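# Transfer 96-well plate from shaker S1 to nest N1

## Task

Carry the 96-well plate off plate shaker S1 and set it into plate nest N1 so that it rests level within the nest's locating features, with well A1 (the plate's clipped corner) at the nest corner labelled A1. It must stay there on its own, not held by the robot, and the gripper must release it and withdraw afterwards.

## Robot and tools

Robot: two xArm7-type arms, left_arm and right_arm, each with seven revolute joints and a parallel gripper. Either arm may do the job; the idle one can be parked out of the way. Never let the arms collide or shove each other.

Frames: every pose in a result uses one shared scene frame. Its origin sits on the table top midway between the arms, +x points out over the table, +z points up, and left_arm is on the +y side. The names left and right refer to the arms, not to image sides. Arm bases: left_arm root at (+0.049, +0.292, 0) m, quat_wxyz (+0.998, 0, 0, +0.065); right_arm root at (-0.040, -0.268, 0) m, quat_wxyz (+0.999, 0, 0, -0.051). The printed hand position can be off from the real one, especially when the arm is stretched far.

Gripper: fingers point along the gripper's +z and close along its y. end_effector_position is the spot between the pads when closed, roughly 2 cm short of the fingertips; closing pushes the tips about 10 mm further along +z. Full opening is 84 mm between pads, so the plate can only be taken across its width, on its body above the flange. Do not drive a pad down onto a base flange; it can jam there and may not come free on opening.

Tool execute_actions, argument actions: a list holding zero or one item. An empty list only reports the current state. A wait item is {"steps": N} with N up to 300 control steps (1/30 s each), counted from the previous result and including your reply time. A motion item is {"rows": [...], "steps": N} with N up to 15 (default 15) and 1 to 15 rows; each row is used for one step and the final row repeats if rows run out. Optional pictures (boolean) turns camera images on or off; by default they come with every result. A refused call sends nothing.

Row layout: one list of 16 plain numbers, each in [-1, 1], always covering both arms: left_arm's 7 joint values then its gripper opening, then right_arm's 7 joint values then its opening. Joint order: waist, shoulder, upper arm roll, elbow, forearm roll, wrist pitch, wrist roll. Joint values are offsets, not poses: scaled so 1.0 equals 2.036 rad, measured from the joint angles in the most recent result that lists them (before any such result in the scene, and for any later call in the same reply, from the robot's angles when the action begins). They are not relative to the preceding row, and all zeros commands a return to that reference, not a hold. The opening is absolute: +1 fully open, -1 closed.

Joint ranges in rad: waist -6.283 to 6.283, shoulder -2.059 to 2.094, upper arm roll -6.283 to 6.283, elbow -0.192 to 3.927, forearm roll -6.283 to 6.283, wrist pitch -1.693 to 3.142, wrist roll -6.283 to 6.283. Real ends may differ by up to 0.010 rad. A request more than 0.010 rad outward beyond a range is refused; a request beyond the real end is clipped there and a "joint sent to its limit" line appears (possibly about an earlier action). Absence of that line does not prove there is room.

Motion limits: joint targets move at most 3.14 rad/s, ramp up over 0.16 s, and all joints of an arm are slowed together. Each step the target is held within 0.623 rad of the measured angle, and if targets would carry the hand over 70 mm from where it is, the whole arm's targets are pulled back. Big moves therefore need several calls.

Between calls the arms keep heading for the last row's targets until they all nearly stop (a stalled or crawling move counts as still moving) or a step is HELD; fingers still in motion finish their motion.

Result lines: per-arm end_effector_position (m), end_effector_quat_wxyz and linear/angular velocities; Joint positions and Joint velocities per arm (seven joints in rad and rad/s, then pad gap in m, 0.084 when fully open); grip_measured, the actual opening on the command scale; joint torques (drive output with unknown per-arm offset, scale and noise, nonzero even in free air); "joint command not followed" when a clearance check altered or blocked targets; HELD on steps where part of a row was not sent; MOTOR HOT warnings from 65 °C, and an OVER-TEMPERATURE FAULT at 80 °C, which brakes that arm until it cools.

Gripping: to keep hold, command an opening clearly under grip_measured; the bigger the gap, the harder the squeeze, up to roughly 24 N per pad for objects up to about 6 cm wide. Fast closing can hit harder. Sending back the grip_measured value still presses lightly, less for wider items, which may slip. Holding loads heats motors, even while you think.

Torque fault: if contact torque reaches a joint's load limit, the arm halts, backs that joint off slightly, stays put for 10 s and drops the rest of the call. Load limits (N m): waist 46, shoulder 46, upper arm roll 27.6, elbow 27.6, forearm roll 27.6, wrist pitch 18.4, wrist roll 18.4; the held object's weight counts.

zoom_image: camera (cam_high, cam_low, cam_left_wrist, cam_right_wrist; all 504x504) and region [x0, y0, x1, y1] in pixels from the top-left, at most 504 by 504; gives a closer view of that camera's latest image. Wrist camera frame: +z forward, +x image right, +y image down.

read_manual returns only licence texts. finished_scene with scene number ends the current scene permanently and reports success; replying without any tool call also ends things.

Avoid: dropping the plate, knocking anything off the table, slamming or hard pushing, arm-on-arm contact. Occasional external tugs on the held plate or pushes on loose objects can happen. Move smoothly and efficiently.

Each tool is called after "Request:" as name(argument=value, ...) on one line, values as JSON.

## Session

Request:
execute_actions(actions=[])

Scene clock: 0.00 s of 8400.00 s.
left_arm: end_effector_position=(+0.4754, +0.6816, +0.3218) grip_measured=+1.00 end_effector_quat_wxyz=(+0.009, +0.353, +0.840, +0.413) end_effector_velocity=(-0.000, +0.000, -0.000) end_effector_angular_velocity=(-0.000, -0.000, +0.000) | right_arm: end_effector_position=(+0.3567, -0.3096, +0.2483) grip_measured=+1.00 end_effector_quat_wxyz=(-0.001, +0.999, -0.052, -0.002) end_effector_velocity=(+0.000, +0.000, +0.000) end_effector_angular_velocity=(-0.000, -0.000, +0.001)
Joint positions: left_arm=[ 1.147 -0.126 -0.562  0.95   0.813  0.381 -2.317  0.084] | right_arm=[-0.001 -0.251 -0.003  0.914  0.002  1.169 -0.003  0.084]
Joint velocities: left_arm=[-0.  0.  0. -0. -0. -0. -0. -0.] | right_arm=[ 0.  0. -0.  0. -0. -0. -0.  0.]
Joint torques (N m, as the arm reports them, + toward a larger angle): no reading
Motor temperatures (°C, as the motors report them): left_arm=[27 31 32 30 27 31 34] | right_arm=[27 26 29 29 29 33 31]

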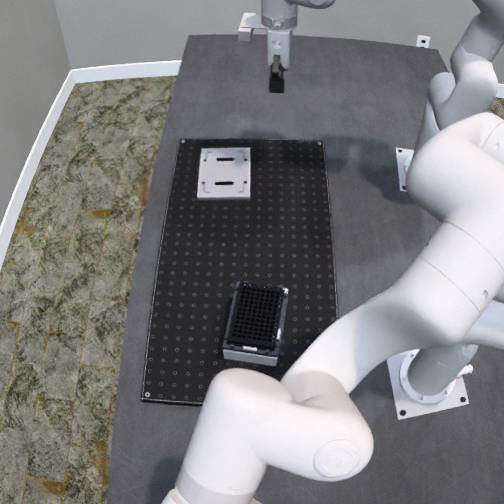

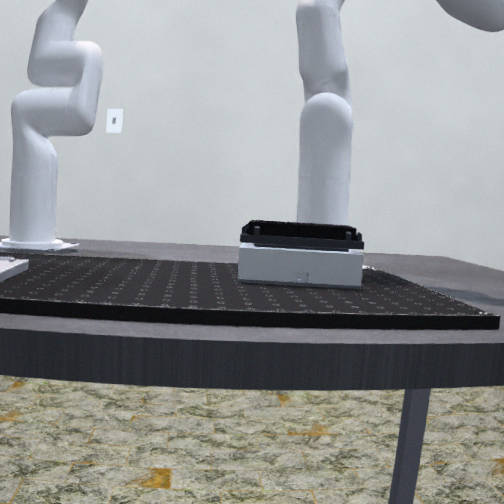

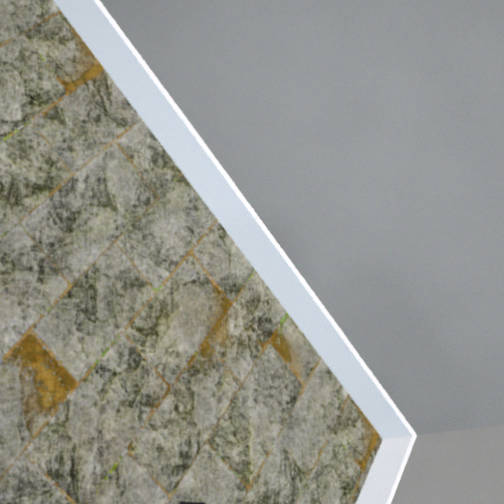

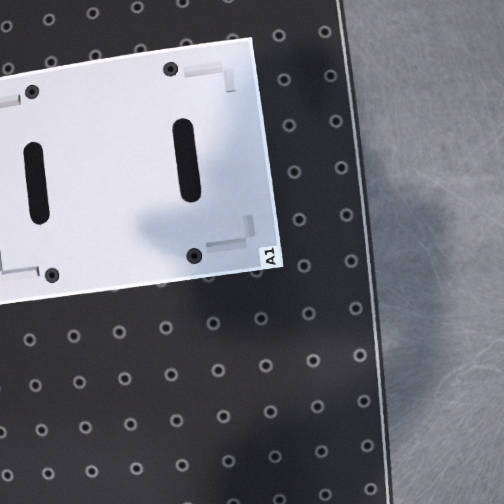

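Request:
execute_actions(actions=[{"rows": [[-0.782,0.013,0.276,0.130,-0.399,0.458,0.212,1,0,0,0,0,0,0,0,1]], "steps": 15}], pictures=false)

Request:
execute_actions(actions=[{"steps": 45}])

Scene clock: 3.50 s of 8400.00 s.
left_arm: end_effector_position=(+0.4837, +0.5485, +0.3082) grip_measured=+1.00 end_effector_quat_wxyz=(+0.010, +0.377, +0.914, +0.149) end_effector_velocity=(+0.186, -0.510, -0.011) end_effector_angular_velocity=(-0.478, +0.253, -0.926) | right_arm: end_effector_position=(+0.3567, -0.3096, +0.2483) grip_measured=+1.00 end_effector_quat_wxyz=(-0.001, +0.999, -0.052, -0.002) end_effector_velocity=(+0.000, -0.000, +0.000) end_effector_angular_velocity=(-0.000, -0.000, +0.000)
Joint positions: left_arm=[ 0.442 -0.107 -0.107  1.151  0.197  1.025 -1.978  0.084] | right_arm=[-0.001 -0.251 -0.003  0.914  0.002  1.169 -0.003  0.084]
Joint velocities: left_arm=[-1.146 -0.006  0.165  0.153 -0.395  0.581  0.188  0.   ] | right_arm=[-0. -0.  0.  0. -0.  0. -0.  0.]
Joint torques (N m, as the arm reports them, + toward a larger angle): left_arm=[ -0.52 -12.5   -0.1   17.66  -0.6   -1.09  -0.21] | right_arm=[ -1.53 -14.15   0.06  22.83  -0.44  -1.73  -0.54]
Motor temperatures (°C, as the motors report them): left_arm=[27 31 32 31 27 31 34] | right_arm=[27 27 29 31 29 33 31]
Steps of this call (steps 1 to 90: nothing new was sent; steps 91 to 105: all 15 steps of this action). Readings (joint positions):
91: left_arm=[1.146 -0.126 -0.562 0.950 0.813 0.382 -2.317] | right_arm=[-0.001 -0.251 -0.003 0.914 0.002 1.169 -0.003]
92: left_arm=[1.138 -0.126 -0.555 0.953 0.805 0.391 -2.311] | right_arm=[-0.001 -0.251 -0.003 0.914 0.002 1.169 -0.003]
94: left_arm=[1.077 -0.122 -0.500 0.977 0.743 0.454 -2.267] | right_arm=[-0.001 -0.251 -0.003 0.914 0.002 1.169 -0.003]
98: left_arm=[0.765 -0.112 -0.237 1.103 0.428 0.767 -2.074] | right_arm=[-0.001 -0.251 -0.003 0.914 0.002 1.169 -0.003]
105: the state above

Scene clock: 5.00 s of 8400.00 s.
left_arm: end_effector_position=(+0.4771, +0.1524, +0.3006) grip_measured=+1.00 end_effector_quat_wxyz=(+0.000, +0.707, +0.707, +0.001) end_effector_velocity=(-0.000, -0.002, +0.000) end_effector_angular_velocity=(-0.000, -0.001, -0.005) | right_arm: end_effector_position=(+0.3567, -0.3096, +0.2483) grip_measured=+1.00 end_effector_quat_wxyz=(-0.001, +0.999, -0.052, -0.002) end_effector_velocity=(-0.000, +0.000, -0.000) end_effector_angular_velocity=(+0.000, +0.000, -0.000)
Joint positions: left_arm=[-0.445 -0.1   -0.001  1.215  0.001  1.314 -1.886  0.084] | right_arm=[-0.001 -0.251 -0.003  0.914  0.002  1.169 -0.003  0.084]
Joint velocities: left_arm=[-0.001 -0.    -0.002  0.    -0.    -0.     0.001 -0.   ] | right_arm=[-0.  0.  0. -0.  0.  0.  0. -0.]
Joint torques (N m, as the arm reports them, + toward a larger angle): left_arm=[ -0.86 -13.53   0.58  18.74   0.07  -1.4   -0.21] | right_arm=[ -1.43 -14.18   0.18  23.12  -0.57  -1.48  -0.21]
Motor temperatures (°C, as the motors report them): left_arm=[27 31 32 32 27 31 34] | right_arm=[27 27 29 31 29 33 31]
Steps of this call (steps 1 to 45: the robot went on to your last target). Readings (joint positions):
1: left_arm=[0.405 -0.107 -0.102 1.155 0.184 1.044 -1.972] | right_arm=[-0.001 -0.251 -0.003 0.914 0.002 1.169 -0.003]
2: left_arm=[0.368 -0.106 -0.096 1.159 0.172 1.061 -1.967] | right_arm=[-0.001 -0.251 -0.003 0.914 0.002 1.169 -0.003]
4: left_arm=[0.296 -0.105 -0.085 1.165 0.151 1.092 -1.957] | right_arm=[-0.001 -0.251 -0.003 0.914 0.002 1.169 -0.003]
8: left_arm=[0.152 -0.104 -0.067 1.176 0.118 1.142 -1.941] | right_arm=[-0.001 -0.251 -0.003 0.914 0.002 1.169 -0.003]
45: the state above
All arms were judged still, so your last target was given up. Only a new action makes them travel on or press farther. Fingers that are still opening or closing keep moving.

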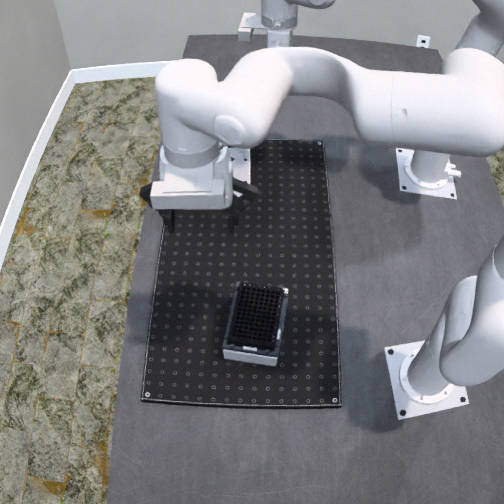

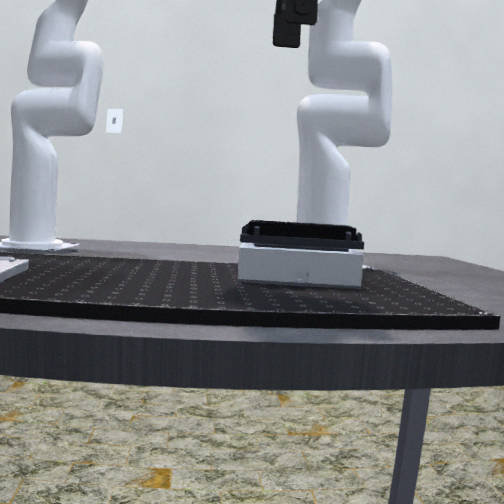

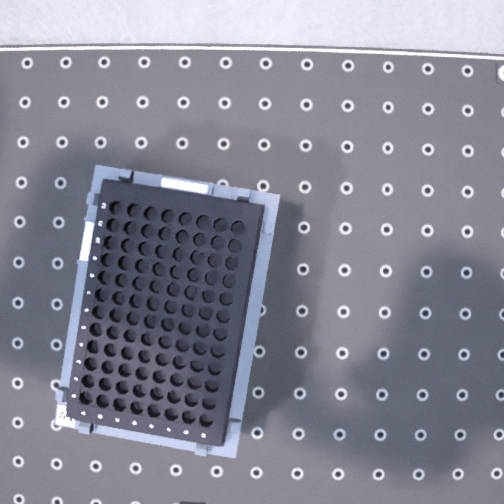

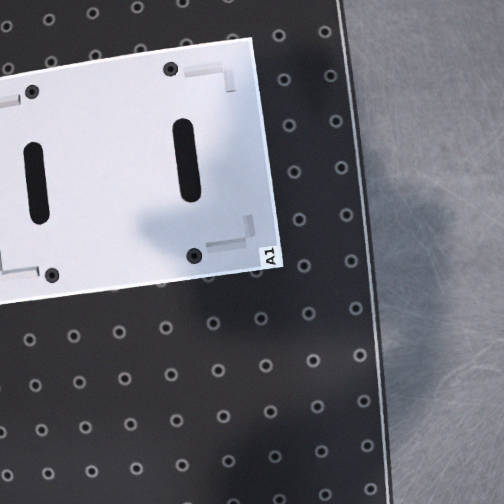

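Request:
execute_actions(actions=[{"rows": [[0.015,-0.084,0,-0.287,0,-0.203,0.089,1,0,0,0,0,0,0,0,1]], "steps": 15}], pictures=false)

Request:
execute_actions(actions=[{"steps": 20}])

Scene clock: 7.23 s of 8400.00 s.
left_arm: end_effector_position=(+0.4005, +0.1889, +0.1624) grip_measured=+1.00 end_effector_quat_wxyz=(-0.003, +0.757, +0.654, -0.002) end_effector_velocity=(-0.048, +0.020, -0.069) end_effector_angular_velocity=(-0.011, -0.033, -0.093) | right_arm: end_effector_position=(+0.3567, -0.3096, +0.2483) grip_measured=+1.00 end_effector_quat_wxyz=(-0.001, +0.999, -0.052, -0.002) end_effector_velocity=(+0.000, +0.000, +0.000) end_effector_angular_velocity=(+0.000, -0.000, +0.000)
Joint positions: left_arm=[-0.415 -0.264 -0.     0.646  0.001  0.917 -1.711  0.084] | right_arm=[-0.001 -0.251 -0.003  0.914  0.002  1.169 -0.003  0.084]
Joint velocities: left_arm=[ 0.017 -0.095 -0.001 -0.313 -0.    -0.253  0.108  0.   ] | right_arm=[ 0.001 -0.    -0.     0.     0.    -0.     0.    -0.   ]
Joint torques (N m, as the arm reports them, + toward a larger angle): left_arm=[ -0.82 -10.59   0.28  24.64  -0.04  -1.5   -0.3 ] | right_arm=[ -2.   -14.63   0.26  23.48  -0.58  -1.45  -0.17]
Motor temperatures (°C, as the motors report them): left_arm=[27 32 32 33 27 31 34] | right_arm=[27 27 29 32 29 33 31]
Steps of this call (steps 1 to 52: nothing new was sent; steps 53 to 67: all 15 steps of this action). Readings (joint positions):
53: left_arm=[-0.445 -0.100 -0.001 1.214 0.001 1.313 -1.886] | right_arm=[-0.001 -0.251 -0.003 0.914 0.002 1.169 -0.003]
54: left_arm=[-0.445 -0.103 -0.001 1.207 0.001 1.307 -1.883] | right_arm=[-0.001 -0.251 -0.003 0.914 0.002 1.169 -0.003]
56: left_arm=[-0.442 -0.122 -0.001 1.150 0.001 1.261 -1.863] | right_arm=[-0.001 -0.251 -0.003 0.914 0.002 1.169 -0.003]
60: left_arm=[-0.430 -0.182 -0.000 0.929 0.001 1.114 -1.798] | right_arm=[-0.001 -0.251 -0.003 0.914 0.002 1.169 -0.003]
67: the state above

Scene clock: 7.90 s of 8400.00 s.
left_arm: end_effector_position=(+0.3995, +0.1894, +0.1603) grip_measured=+1.00 end_effector_quat_wxyz=(+0.000, +0.759, +0.651, +0.001) end_effector_velocity=(-0.000, -0.000, -0.000) end_effector_angular_velocity=(+0.000, +0.000, +0.001) | right_arm: end_effector_position=(+0.3567, -0.3096, +0.2483) grip_measured=+1.00 end_effector_quat_wxyz=(-0.001, +0.999, -0.052, -0.002) end_effector_velocity=(-0.000, -0.000, -0.000) end_effector_angular_velocity=(-0.000, +0.000, -0.000)
Joint positions: left_arm=[-0.414 -0.271 -0.001  0.631  0.001  0.9   -1.705  0.084] | right_arm=[-0.001 -0.251 -0.003  0.914  0.002  1.169 -0.003  0.084]
Joint velocities: left_arm=[-0.    -0.001 -0.001 -0.001 -0.    -0.    -0.001  0.   ] | right_arm=[-0.  0.  0. -0. -0. -0.  0. -0.]
Joint torques (N m, as the arm reports them, + toward a larger angle): left_arm=[-0.75 -9.79  0.86 17.47 -0.27 -1.26 -0.33] | right_arm=[ -1.45 -14.49  -0.31  22.81  -0.2   -1.36  -0.37]
Motor temperatures (°C, as the motors report them): left_arm=[27 32 32 33 27 31 34] | right_arm=[27 27 29 33 29 33 31]
Steps of this call (steps 1 to 20: the robot went on to your last target). Readings (joint positions):
1: left_arm=[-0.415 -0.267 -0.000 0.639 0.001 0.911 -1.709] | right_arm=[-0.001 -0.251 -0.003 0.914 0.002 1.169 -0.003]
2: left_arm=[-0.415 -0.268 -0.000 0.637 0.001 0.906 -1.707] | right_arm=[-0.001 -0.251 -0.003 0.914 0.002 1.169 -0.003]
4: left_arm=[-0.415 -0.270 -0.001 0.636 0.001 0.902 -1.706] | right_arm=[-0.001 -0.251 -0.003 0.914 0.002 1.169 -0.003]
8: left_arm=[-0.414 -0.271 -0.001 0.633 0.001 0.901 -1.705] | right_arm=[-0.001 -0.251 -0.003 0.914 0.002 1.169 -0.003]
20: the state above

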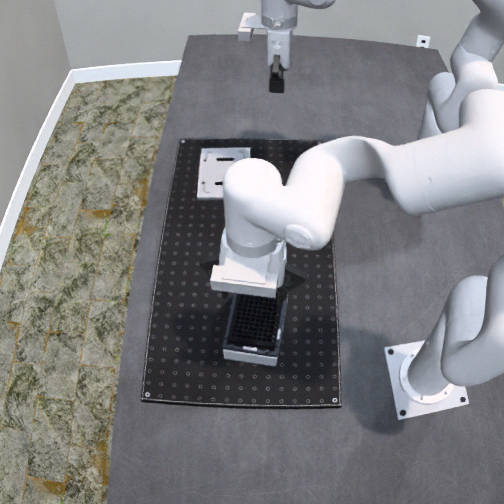

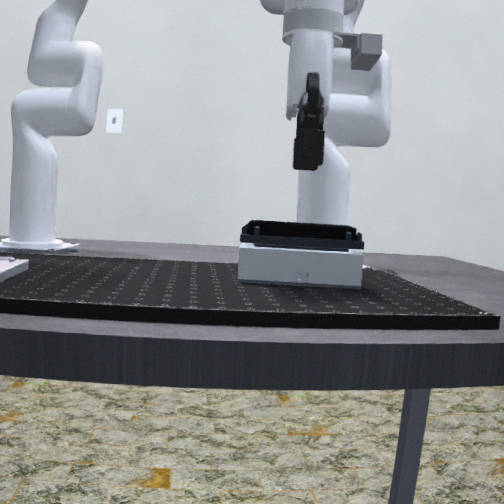

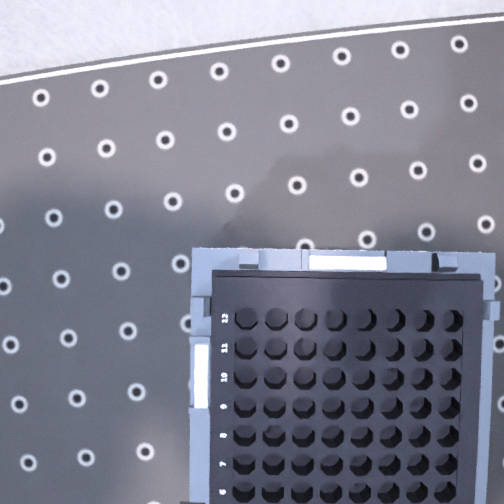

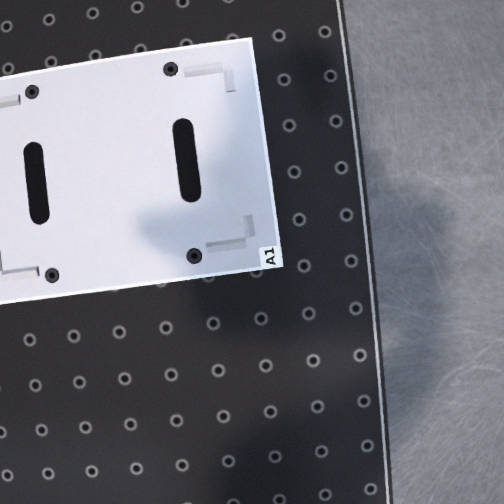

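Request:
execute_actions(actions=[{"rows": [[-0.001,0.078,0,-0.049,0,-0.126,0,1,0,0,0,0,0,0,0,1]], "steps": 15}], pictures=false)

Request:
execute_actions(actions=[{"steps": 10}])

Scene clock: 9.87 s of 8400.00 s.
left_arm: end_effector_position=(+0.3958, +0.1897, +0.0848) grip_measured=+1.00 end_effector_quat_wxyz=(-0.002, +0.759, +0.651, -0.001) end_effector_velocity=(+0.002, -0.001, +0.000) end_effector_angular_velocity=(-0.002, -0.008, -0.001) | right_arm: end_effector_position=(+0.3567, -0.3096, +0.2483) grip_measured=+1.00 end_effector_quat_wxyz=(-0.001, +0.999, -0.052, -0.002) end_effector_velocity=(+0.000, +0.000, +0.000) end_effector_angular_velocity=(+0.000, -0.000, +0.000)
Joint positions: left_arm=[-0.416 -0.113 -0.001  0.53   0.001  0.647 -1.705  0.084] | right_arm=[-0.001 -0.251 -0.003  0.914  0.002  1.169 -0.003  0.084]
Joint velocities: left_arm=[-0.    -0.     0.    -0.001  0.    -0.01   0.     0.   ] | right_arm=[ 0. -0.  0.  0.  0.  0. -0. -0.]
Joint torques (N m, as the arm reports them, + toward a larger angle): left_arm=[ -0.81 -11.05   0.51  18.37   0.01  -2.6   -0.46] | right_arm=[ -1.96 -13.92   0.39  22.74  -0.51  -1.83  -0.28]
Motor temperatures (°C, as the motors report them): left_arm=[27 32 32 33 27 31 34] | right_arm=[27 27 29 33 29 33 31]
Steps of this call (steps 1 to 15: the robot went on to your last target; steps 16 to 44: nothing new was sent; steps 45 to 59: all 15 steps of this action). Readings (joint positions):
45: left_arm=[-0.414 -0.271 -0.001 0.630 0.001 0.900 -1.705] | right_arm=[-0.001 -0.251 -0.003 0.914 0.002 1.169 -0.003]
46: left_arm=[-0.414 -0.267 -0.001 0.628 0.001 0.891 -1.705] | right_arm=[-0.001 -0.251 -0.003 0.914 0.002 1.169 -0.003]
48: left_arm=[-0.415 -0.232 -0.001 0.609 0.001 0.828 -1.705] | right_arm=[-0.001 -0.251 -0.003 0.914 0.002 1.169 -0.003]
52: left_arm=[-0.416 -0.125 -0.000 0.535 0.001 0.676 -1.705] | right_arm=[-0.001 -0.251 -0.003 0.914 0.002 1.169 -0.003]
59: the state above

Scene clock: 10.20 s of 8400.00 s.
left_arm: end_effector_position=(+0.3962, +0.1895, +0.0846) grip_measured=+1.00 end_effector_quat_wxyz=(-0.001, +0.759, +0.651, -0.000) end_effector_velocity=(+0.001, -0.000, -0.000) end_effector_angular_velocity=(-0.001, -0.001, +0.001) | right_arm: end_effector_position=(+0.3567, -0.3096, +0.2483) grip_measured=+1.00 end_effector_quat_wxyz=(-0.001, +0.999, -0.052, -0.002) end_effector_velocity=(+0.000, +0.000, +0.000) end_effector_angular_velocity=(+0.001, -0.000, -0.000)
Joint positions: left_arm=[-0.416 -0.112 -0.001  0.53   0.001  0.645 -1.705  0.084] | right_arm=[-0.001 -0.251 -0.003  0.914  0.002  1.169 -0.003  0.084]
Joint velocities: left_arm=[-0.     0.002  0.001  0.001 -0.    -0.002 -0.001  0.   ] | right_arm=[ 0.     0.    -0.     0.     0.001  0.    -0.    -0.   ]
Joint torques (N m, as the arm reports them, + toward a larger angle): left_arm=[ -0.81 -11.53   0.49  19.2   -0.19  -3.24  -0.43] | right_arm=[ -1.66 -13.98  -0.26  22.91  -0.49  -1.65  -0.15]
Motor temperatures (°C, as the motors report them): left_arm=[27 32 32 33 27 31 34] | right_arm=[27 27 29 33 29 33 31]
Steps of this call (steps 1 to 10: the robot went on to your last target). Readings (joint positions):
1: left_arm=[-0.416 -0.113 -0.001 0.530 0.001 0.647 -1.705] | right_arm=[-0.001 -0.251 -0.003 0.914 0.002 1.169 -0.003]
2: left_arm=[-0.416 -0.113 -0.001 0.530 0.001 0.647 -1.705] | right_arm=[-0.001 -0.251 -0.003 0.914 0.002 1.169 -0.003]
4: left_arm=[-0.416 -0.113 -0.001 0.530 0.001 0.646 -1.705] | right_arm=[-0.001 -0.251 -0.003 0.914 0.002 1.169 -0.003]
8: left_arm=[-0.416 -0.112 -0.001 0.530 0.001 0.645 -1.705] | right_arm=[-0.001 -0.251 -0.003 0.914 0.002 1.169 -0.003]
10: the state above

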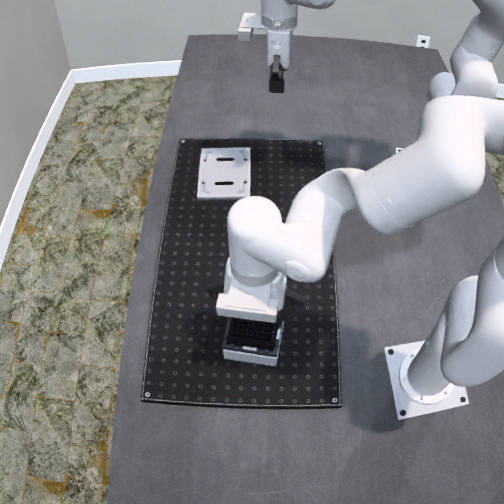

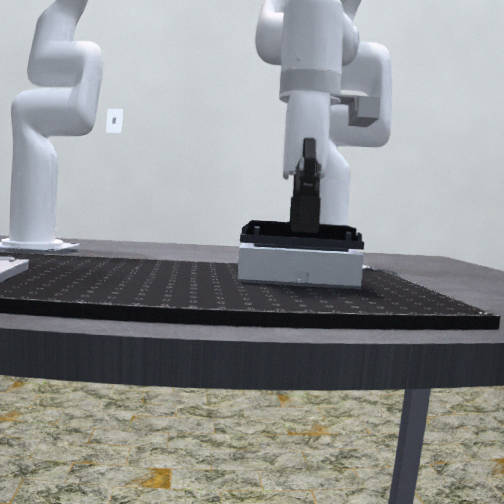

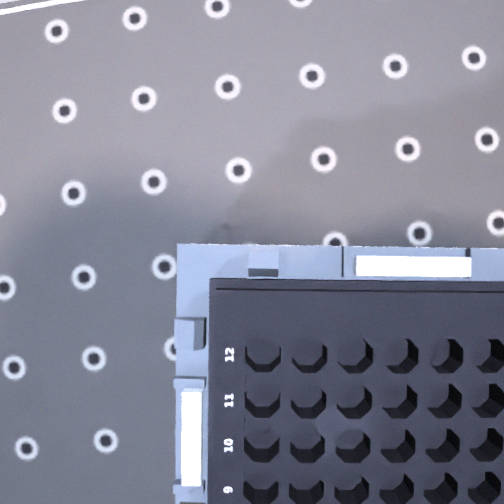

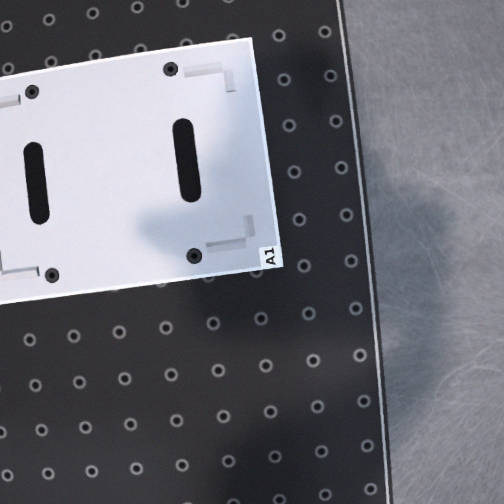

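Request:
execute_actions(actions=[{"rows": [[0,0,0,0,0,0,0,0.6,0,0,0,0,0,0,0,1]], "steps": 15}], pictures=false)

Scene clock: 11.10 s of 8400.00 s.
left_arm: end_effector_position=(+0.3961, +0.1895, +0.0846) grip_measured=+0.93 end_effector_quat_wxyz=(-0.001, +0.760, +0.650, -0.000) end_effector_velocity=(+0.000, -0.000, +0.000) end_effector_angular_velocity=(-0.000, -0.001, -0.002) | right_arm: end_effector_position=(+0.3567, -0.3096, +0.2483) grip_measured=+1.00 end_effector_quat_wxyz=(-0.001, +0.999, -0.052, -0.002) end_effector_velocity=(+0.000, -0.000, +0.000) end_effector_angular_velocity=(-0.001, -0.000, +0.000)
Joint positions: left_arm=[-0.417 -0.112 -0.001  0.53   0.001  0.645 -1.705  0.082] | right_arm=[-0.001 -0.251 -0.003  0.914  0.002  1.169 -0.003  0.084]
Joint velocities: left_arm=[ 0.    -0.    -0.001  0.     0.    -0.001  0.001  0.   ] | right_arm=[ 0.    -0.    -0.     0.    -0.001 -0.     0.    -0.   ]
Joint torques (N m, as the arm reports them, + toward a larger angle): left_arm=[  0.22 -10.07   0.96  20.61   0.28  -4.22  -0.34] | right_arm=[ -1.61 -14.67   0.17  22.94  -0.4   -1.69  -0.38]
Motor temperatures (°C, as the motors report them): left_arm=[27 32 32 34 27 31 34] | right_arm=[27 27 29 34 29 33 31]
Steps of this call (steps 1 to 12: the robot went on to your last target; steps 13 to 27: all 15 steps of this action). Readings (joint positions):
13: left_arm=[-0.416 -0.112 -0.001 0.530 0.001 0.645 -1.705] | right_arm=[-0.001 -0.251 -0.003 0.914 0.002 1.169 -0.003]
14: left_arm=[-0.417 -0.113 -0.001 0.530 0.001 0.646 -1.705] | right_arm=[-0.001 -0.251 -0.003 0.914 0.002 1.169 -0.003]
16: left_arm=[-0.417 -0.113 -0.001 0.530 0.001 0.646 -1.705] | right_arm=[-0.001 -0.251 -0.003 0.914 0.002 1.169 -0.003]
20: left_arm=[-0.417 -0.113 -0.001 0.530 0.001 0.646 -1.705] | right_arm=[-0.001 -0.251 -0.003 0.914 0.002 1.169 -0.003]
27: the state above

Lift back to the earlier pose.

Request:
execute_actions(actions=[{"rows": [[0,-0.078,0,0.049,0,0.126,0,0.3,0,0,0,0,0,0,0,1]], "steps": 15}])

Scene clock: 11.90 s of 8400.00 s.
left_arm: end_effector_position=(+0.3982, +0.1890, +0.1588) grip_measured=+0.93 end_effector_quat_wxyz=(-0.001, +0.759, +0.651, -0.000) end_effector_velocity=(+0.001, -0.001, +0.004) end_effector_angular_velocity=(+0.000, +0.000, -0.003) | right_arm: end_effector_position=(+0.3567, -0.3096, +0.2483) grip_measured=+1.00 end_effector_quat_wxyz=(-0.001, +0.999, -0.052, -0.002) end_effector_velocity=(-0.000, +0.000, -0.000) end_effector_angular_velocity=(+0.001, +0.000, +0.000)
Joint positions: left_arm=[-0.416 -0.27  -0.001  0.628  0.001  0.901 -1.705  0.082] | right_arm=[-0.001 -0.251 -0.003  0.914  0.002  1.169 -0.003  0.084]
Joint velocities: left_arm=[-0.001 -0.004 -0.001  0.01   0.     0.015  0.001  0.   ] | right_arm=[ 0.     0.    -0.    -0.     0.001  0.    -0.     0.   ]
Joint torques (N m, as the arm reports them, + toward a larger angle): left_arm=[ -0.46 -10.05   0.52  17.89  -0.07  -1.47  -0.25] | right_arm=[ -1.08 -14.35  -0.21  22.78  -0.18  -1.57  -0.12]
Motor temperatures (°C, as the motors report them): left_arm=[27 32 32 34 27 31 34] | right_arm=[27 27 29 34 29 33 31]
Steps of this call (steps 1 to 9: the robot went on to your last target; steps 10 to 24: all 15 steps of this action). Readings (joint positions):
10: left_arm=[-0.416 -0.113 -0.001 0.530 0.001 0.646 -1.705] | right_arm=[-0.001 -0.251 -0.003 0.914 0.002 1.169 -0.003]
11: left_arm=[-0.416 -0.116 -0.001 0.532 0.001 0.654 -1.705] | right_arm=[-0.001 -0.251 -0.003 0.914 0.002 1.169 -0.003]
13: left_arm=[-0.416 -0.150 -0.000 0.554 0.001 0.713 -1.705] | right_arm=[-0.001 -0.251 -0.003 0.914 0.002 1.169 -0.003]
17: left_arm=[-0.416 -0.258 -0.001 0.630 0.001 0.865 -1.705] | right_arm=[-0.001 -0.251 -0.003 0.914 0.002 1.169 -0.003]
24: the state above

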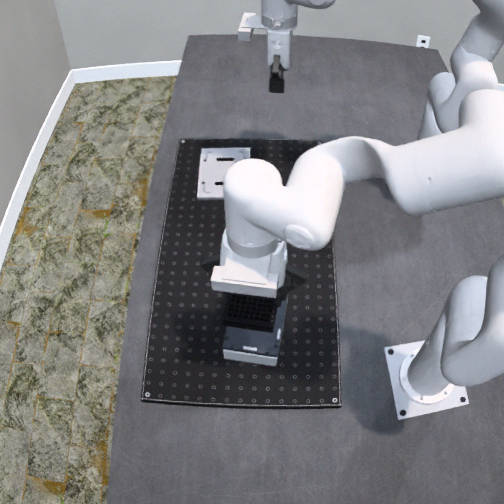

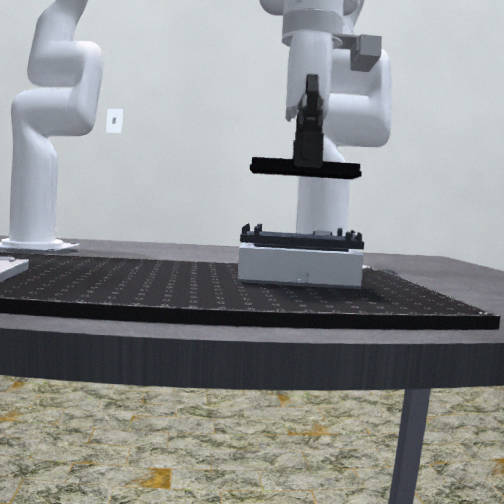

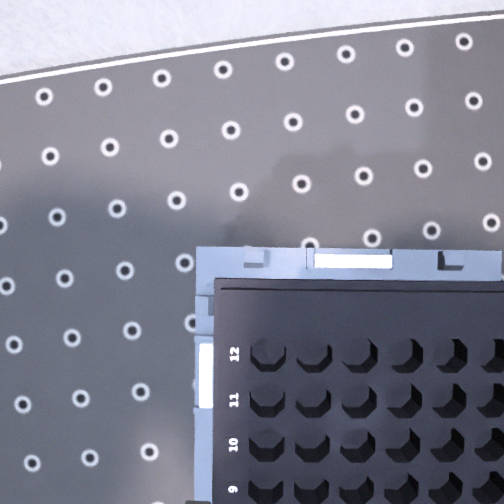

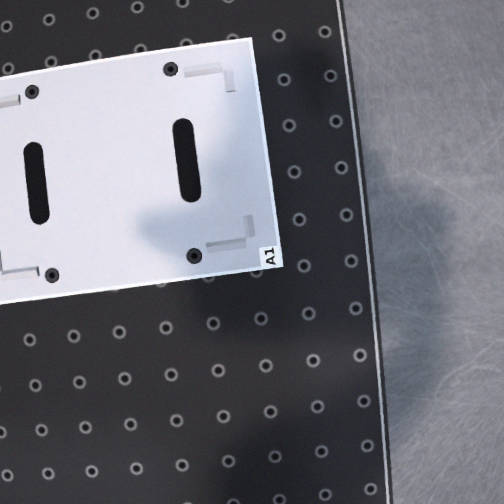

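Request:
execute_actions(actions=[{"rows": [[-0.286,0.512,0,0.6375,0,0.124,-0.385,0.3,-0.4,0,0,0,0,0,0,1]], "steps": 15}], pictures=false)

Request:
execute_actions(actions=[{"steps": 30}])

Scene clock: 13.10 s of 8400.00 s.
left_arm: end_effector_position=(+0.4308, +0.0045, +0.1268) grip_measured=+0.93 end_effector_quat_wxyz=(-0.075, +0.723, +0.687, -0.012) end_effector_velocity=(+0.081, -0.396, -0.162) end_effector_angular_velocity=(+0.227, +0.101, +0.236) | right_arm: end_effector_position=(+0.2878, -0.4954, +0.2483) grip_measured=+1.00 end_effector_quat_wxyz=(-0.002, +0.954, -0.298, -0.001) end_effector_velocity=(-0.266, -0.383, +0.000) end_effector_angular_velocity=(-0.001, +0.001, -1.170)
Joint positions: left_arm=[-0.774  0.251 -0.002  1.155  0.001  1.055 -2.165  0.082] | right_arm=[-0.502 -0.251 -0.004  0.914  0.002  1.169 -0.003  0.084]
Joint velocities: left_arm=[-0.564  1.313  0.003  1.339 -0.     0.244 -0.805 -0.   ] | right_arm=[-1.174 -0.001  0.004 -0.001  0.     0.     0.     0.   ]
Joint torques (N m, as the arm reports them, + toward a larger angle): left_arm=[  0.01 -18.43   0.37  16.91  -0.02  -0.77   0.09] | right_arm=[ -2.27 -14.58  -0.21  22.08  -0.53  -1.59  -0.07]
Motor temperatures (°C, as the motors report them): left_arm=[27 32 32 34 27 31 34] | right_arm=[27 27 29 34 29 33 31]
Steps of this call (steps 1 to 15: the robot went on to your last target; steps 16 to 21: nothing new was sent; steps 22 to 36: all 15 steps of this action). Readings (joint positions):
22: left_arm=[-0.417 -0.271 -0.001 0.631 0.001 0.902 -1.706] | right_arm=[-0.002 -0.251 -0.003 0.914 0.002 1.169 -0.003]
23: left_arm=[-0.424 -0.264 0.001 0.638 0.001 0.906 -1.714] | right_arm=[-0.009 -0.251 -0.001 0.914 0.002 1.169 -0.003]
25: left_arm=[-0.475 -0.207 0.006 0.695 0.001 0.930 -1.773] | right_arm=[-0.064 -0.251 0.006 0.914 0.003 1.169 -0.003]
29: left_arm=[-0.609 -0.047 -0.001 0.856 0.001 0.985 -1.930] | right_arm=[-0.228 -0.251 -0.004 0.915 0.002 1.169 -0.003]
36: the state above

Scene clock: 14.10 s of 8400.00 s.
left_arm: end_effector_position=(+0.4770, -0.2140, +0.1207) grip_measured=+0.93 end_effector_quat_wxyz=(+0.000, +0.690, +0.724, +0.000) end_effector_velocity=(+0.001, -0.000, -0.000) end_effector_angular_velocity=(-0.001, -0.002, +0.002) | right_arm: end_effector_position=(+0.2023, -0.5847, +0.2483) grip_measured=+1.00 end_effector_quat_wxyz=(-0.002, +0.897, -0.443, -0.001) end_effector_velocity=(-0.000, -0.000, +0.000) end_effector_angular_velocity=(-0.000, +0.000, +0.000)
Joint positions: left_arm=[-0.998  0.772 -0.001  1.925  0.001  1.153 -2.488  0.082] | right_arm=[-0.815 -0.251 -0.003  0.914  0.002  1.169 -0.003  0.084]
Joint velocities: left_arm=[-0.     0.002  0.002  0.003  0.    -0.001 -0.001 -0.   ] | right_arm=[ 0.    -0.    -0.001  0.    -0.     0.    -0.     0.   ]
Joint torques (N m, as the arm reports them, + toward a larger angle): left_arm=[ -0.46 -25.59   0.    18.7   -0.29  -1.3   -0.26] | right_arm=[ -0.68 -13.96   0.11  22.46  -0.9   -1.55  -0.05]
Motor temperatures (°C, as the motors report them): left_arm=[27 32 32 34 27 31 34] | right_arm=[27 27 29 35 29 33 31]
Steps of this call (steps 1 to 30: the robot went on to your last target). Readings (joint positions):
1: left_arm=[-0.792 0.294 -0.002 1.200 0.001 1.063 -2.192] | right_arm=[-0.541 -0.251 -0.004 0.914 0.002 1.169 -0.003]
2: left_arm=[-0.809 0.335 -0.001 1.246 0.001 1.071 -2.216] | right_arm=[-0.581 -0.251 -0.004 0.914 0.002 1.169 -0.003]
4: left_arm=[-0.841 0.410 -0.001 1.342 0.001 1.085 -2.262] | right_arm=[-0.659 -0.251 -0.004 0.914 0.002 1.169 -0.003]
8: left_arm=[-0.896 0.537 -0.001 1.547 0.001 1.109 -2.342] | right_arm=[-0.789 -0.251 -0.007 0.914 0.002 1.169 -0.003]
30: the state above

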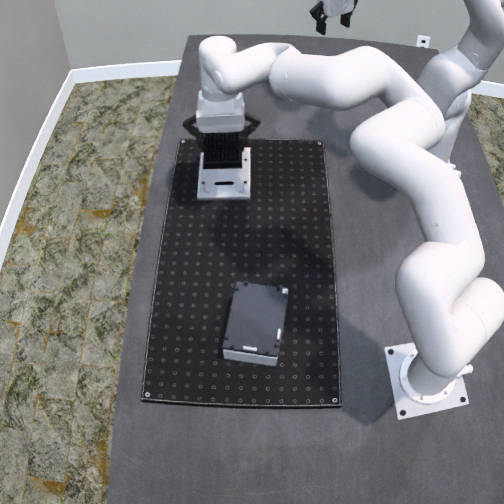

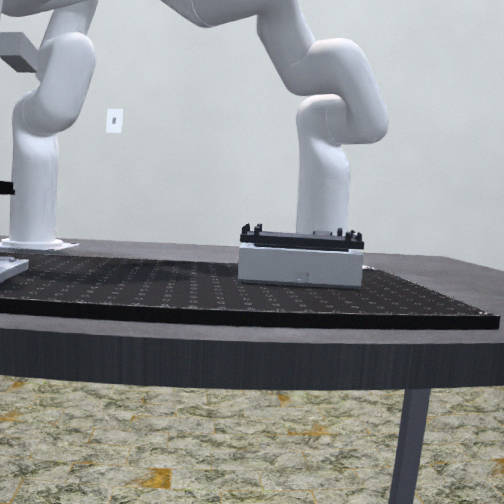

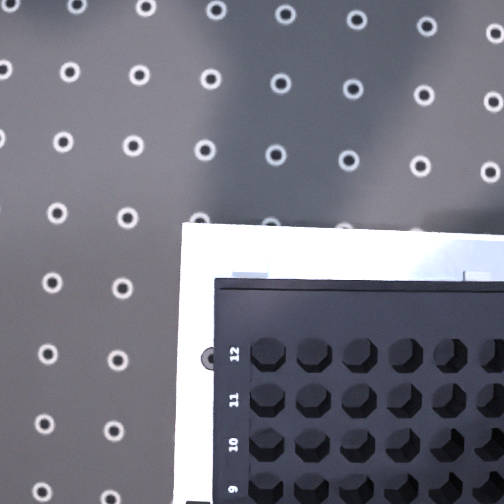

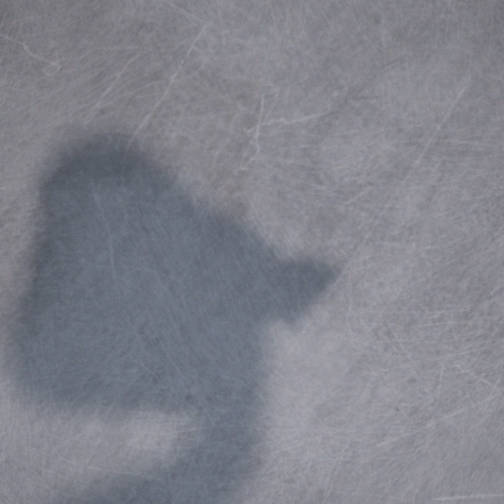

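Request:
execute_actions(actions=[{"rows": [[-0.0023,0.041,0,-0.016,0,-0.0575,0.0174,0.3,0,0,0,0,0,0,0,1]], "steps": 15}])

Scene clock: 16.07 s of 8400.00 s.
left_arm: end_effector_position=(+0.4780, -0.2199, +0.0634) grip_measured=+0.93 end_effector_quat_wxyz=(+0.003, +0.704, +0.710, +0.000) end_effector_velocity=(-0.010, +0.011, -0.025) end_effector_angular_velocity=(+0.040, +0.034, -0.002) | right_arm: end_effector_position=(+0.2023, -0.5847, +0.2483) grip_measured=+1.00 end_effector_quat_wxyz=(-0.002, +0.897, -0.443, -0.001) end_effector_velocity=(+0.000, +0.000, +0.000) end_effector_angular_velocity=(-0.001, +0.000, +0.001)
Joint positions: left_arm=[-1.003  0.853 -0.     1.896  0.001  1.036 -2.453  0.082] | right_arm=[-0.815 -0.251 -0.003  0.914  0.002  1.169 -0.003  0.084]
Joint velocities: left_arm=[-0.001  0.019 -0.    -0.029 -0.001  0.004  0.001 -0.   ] | right_arm=[ 0.001 -0.    -0.     0.    -0.001 -0.    -0.    -0.   ]
Joint torques (N m, as the arm reports them, + toward a larger angle): left_arm=[ -0.56 -25.41  -0.09  17.87   0.22  -1.34  -0.26] | right_arm=[ -1.81 -14.72  -0.35  23.11  -0.5   -1.91  -0.45]
Motor temperatures (°C, as the motors report them): left_arm=[27 32 32 35 27 31 34] | right_arm=[27 27 29 35 29 33 31]
Steps of this call (steps 1 to 15: the robot went on to your last target; steps 16 to 44: nothing new was sent; steps 45 to 59: all 15 steps of this action). Readings (joint positions):
45: left_arm=[-0.999 0.773 -0.001 1.926 0.001 1.152 -2.488] | right_arm=[-0.815 -0.251 -0.003 0.914 0.002 1.169 -0.003]
46: left_arm=[-0.999 0.777 -0.000 1.925 0.001 1.143 -2.485] | right_arm=[-0.815 -0.251 -0.003 0.914 0.002 1.169 -0.003]
48: left_arm=[-1.001 0.806 -0.000 1.918 0.001 1.092 -2.470] | right_arm=[-0.815 -0.251 -0.003 0.914 0.002 1.169 -0.003]
52: left_arm=[-1.003 0.861 -0.001 1.884 0.001 1.045 -2.455] | right_arm=[-0.815 -0.251 -0.003 0.914 0.002 1.169 -0.003]
59: the state above

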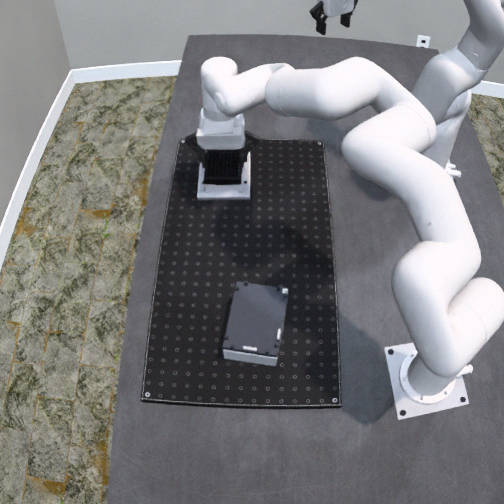

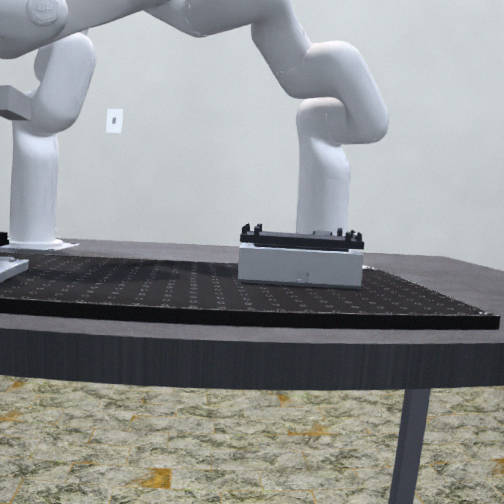

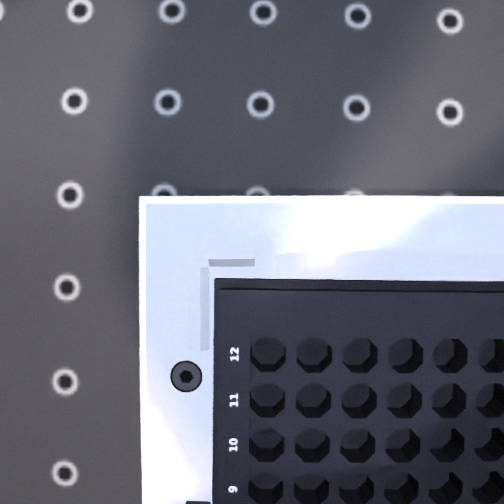

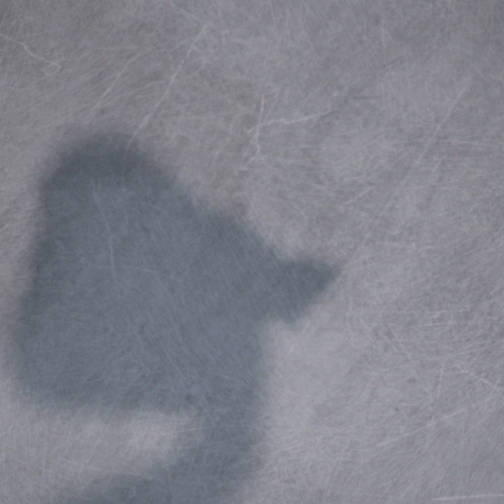

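Request:
execute_actions(actions=[{"rows": [[0,0.0155,0,-0.0035,0,-0.0157,0,0.3,0,0,0,0,0,0,0,1]], "steps": 15}])

Scene clock: 17.40 s of 8400.00 s.
left_arm: end_effector_position=(+0.4769, -0.2184, +0.0425) grip_measured=+0.94 end_effector_quat_wxyz=(-0.001, +0.704, +0.710, +0.000) end_effector_velocity=(+0.000, +0.000, -0.002) end_effector_angular_velocity=(+0.001, -0.001, -0.001) | right_arm: end_effector_position=(+0.2023, -0.5847, +0.2483) grip_measured=+1.00 end_effector_quat_wxyz=(-0.002, +0.897, -0.443, -0.001) end_effector_velocity=(-0.000, -0.000, -0.000) end_effector_angular_velocity=(-0.001, +0.001, +0.001)
Joint positions: left_arm=[-1.003  0.883 -0.     1.888  0.001  1.006 -2.453  0.082] | right_arm=[-0.815 -0.251 -0.003  0.914  0.002  1.169 -0.003  0.084]
Joint velocities: left_arm=[-0.     0.003  0.001  0.     0.001 -0.003  0.001  0.   ] | right_arm=[ 0.    -0.     0.    -0.    -0.001  0.     0.    -0.   ]
Joint torques (N m, as the arm reports them, + toward a larger angle): left_arm=[ -0.76 -22.09  -0.36  18.56   0.59  -3.47   0.01] | right_arm=[ -2.36 -14.36  -0.02  22.98  -0.31  -1.97  -0.48]
Motor temperatures (°C, as the motors report them): left_arm=[27 32 32 35 27 31 34] | right_arm=[27 27 29 35 29 33 31]
Steps of this call (steps 1 to 15: the robot went on to your last target; steps 16 to 25: nothing new was sent; steps 26 to 40: all 15 steps of this action). Readings (joint positions):
26: left_arm=[-1.003 0.856 -0.001 1.893 0.001 1.035 -2.453] | right_arm=[-0.815 -0.251 -0.003 0.914 0.002 1.169 -0.003]
27: left_arm=[-1.003 0.860 -0.001 1.894 0.001 1.028 -2.453] | right_arm=[-0.815 -0.251 -0.003 0.914 0.002 1.169 -0.003]
29: left_arm=[-1.003 0.875 -0.000 1.892 0.001 1.013 -2.453] | right_arm=[-0.815 -0.251 -0.003 0.914 0.002 1.169 -0.003]
33: left_arm=[-1.003 0.883 -0.000 1.888 0.001 1.007 -2.453] | right_arm=[-0.815 -0.251 -0.003 0.914 0.002 1.169 -0.003]
40: the state above

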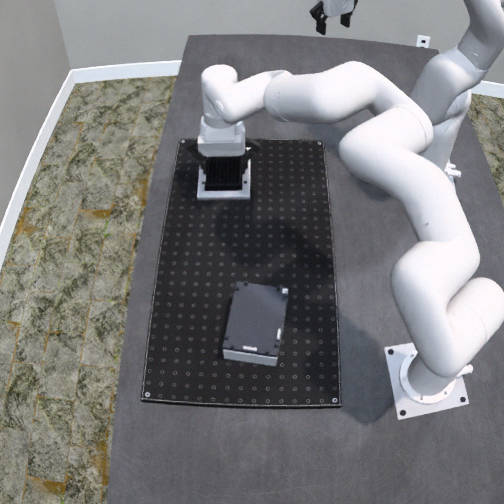

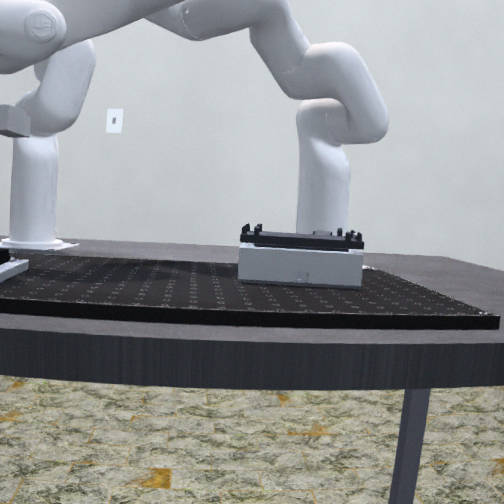

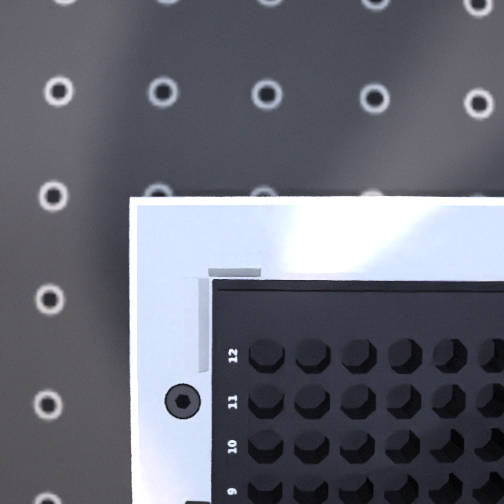

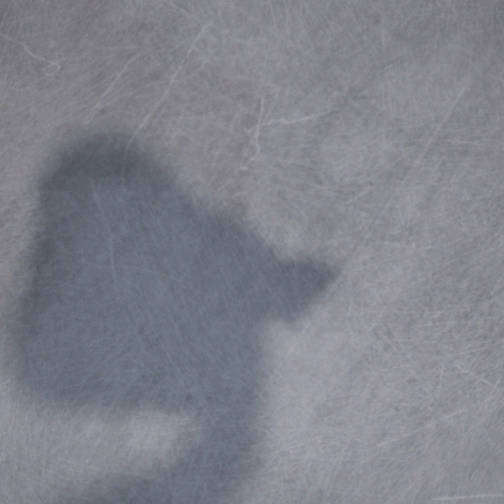

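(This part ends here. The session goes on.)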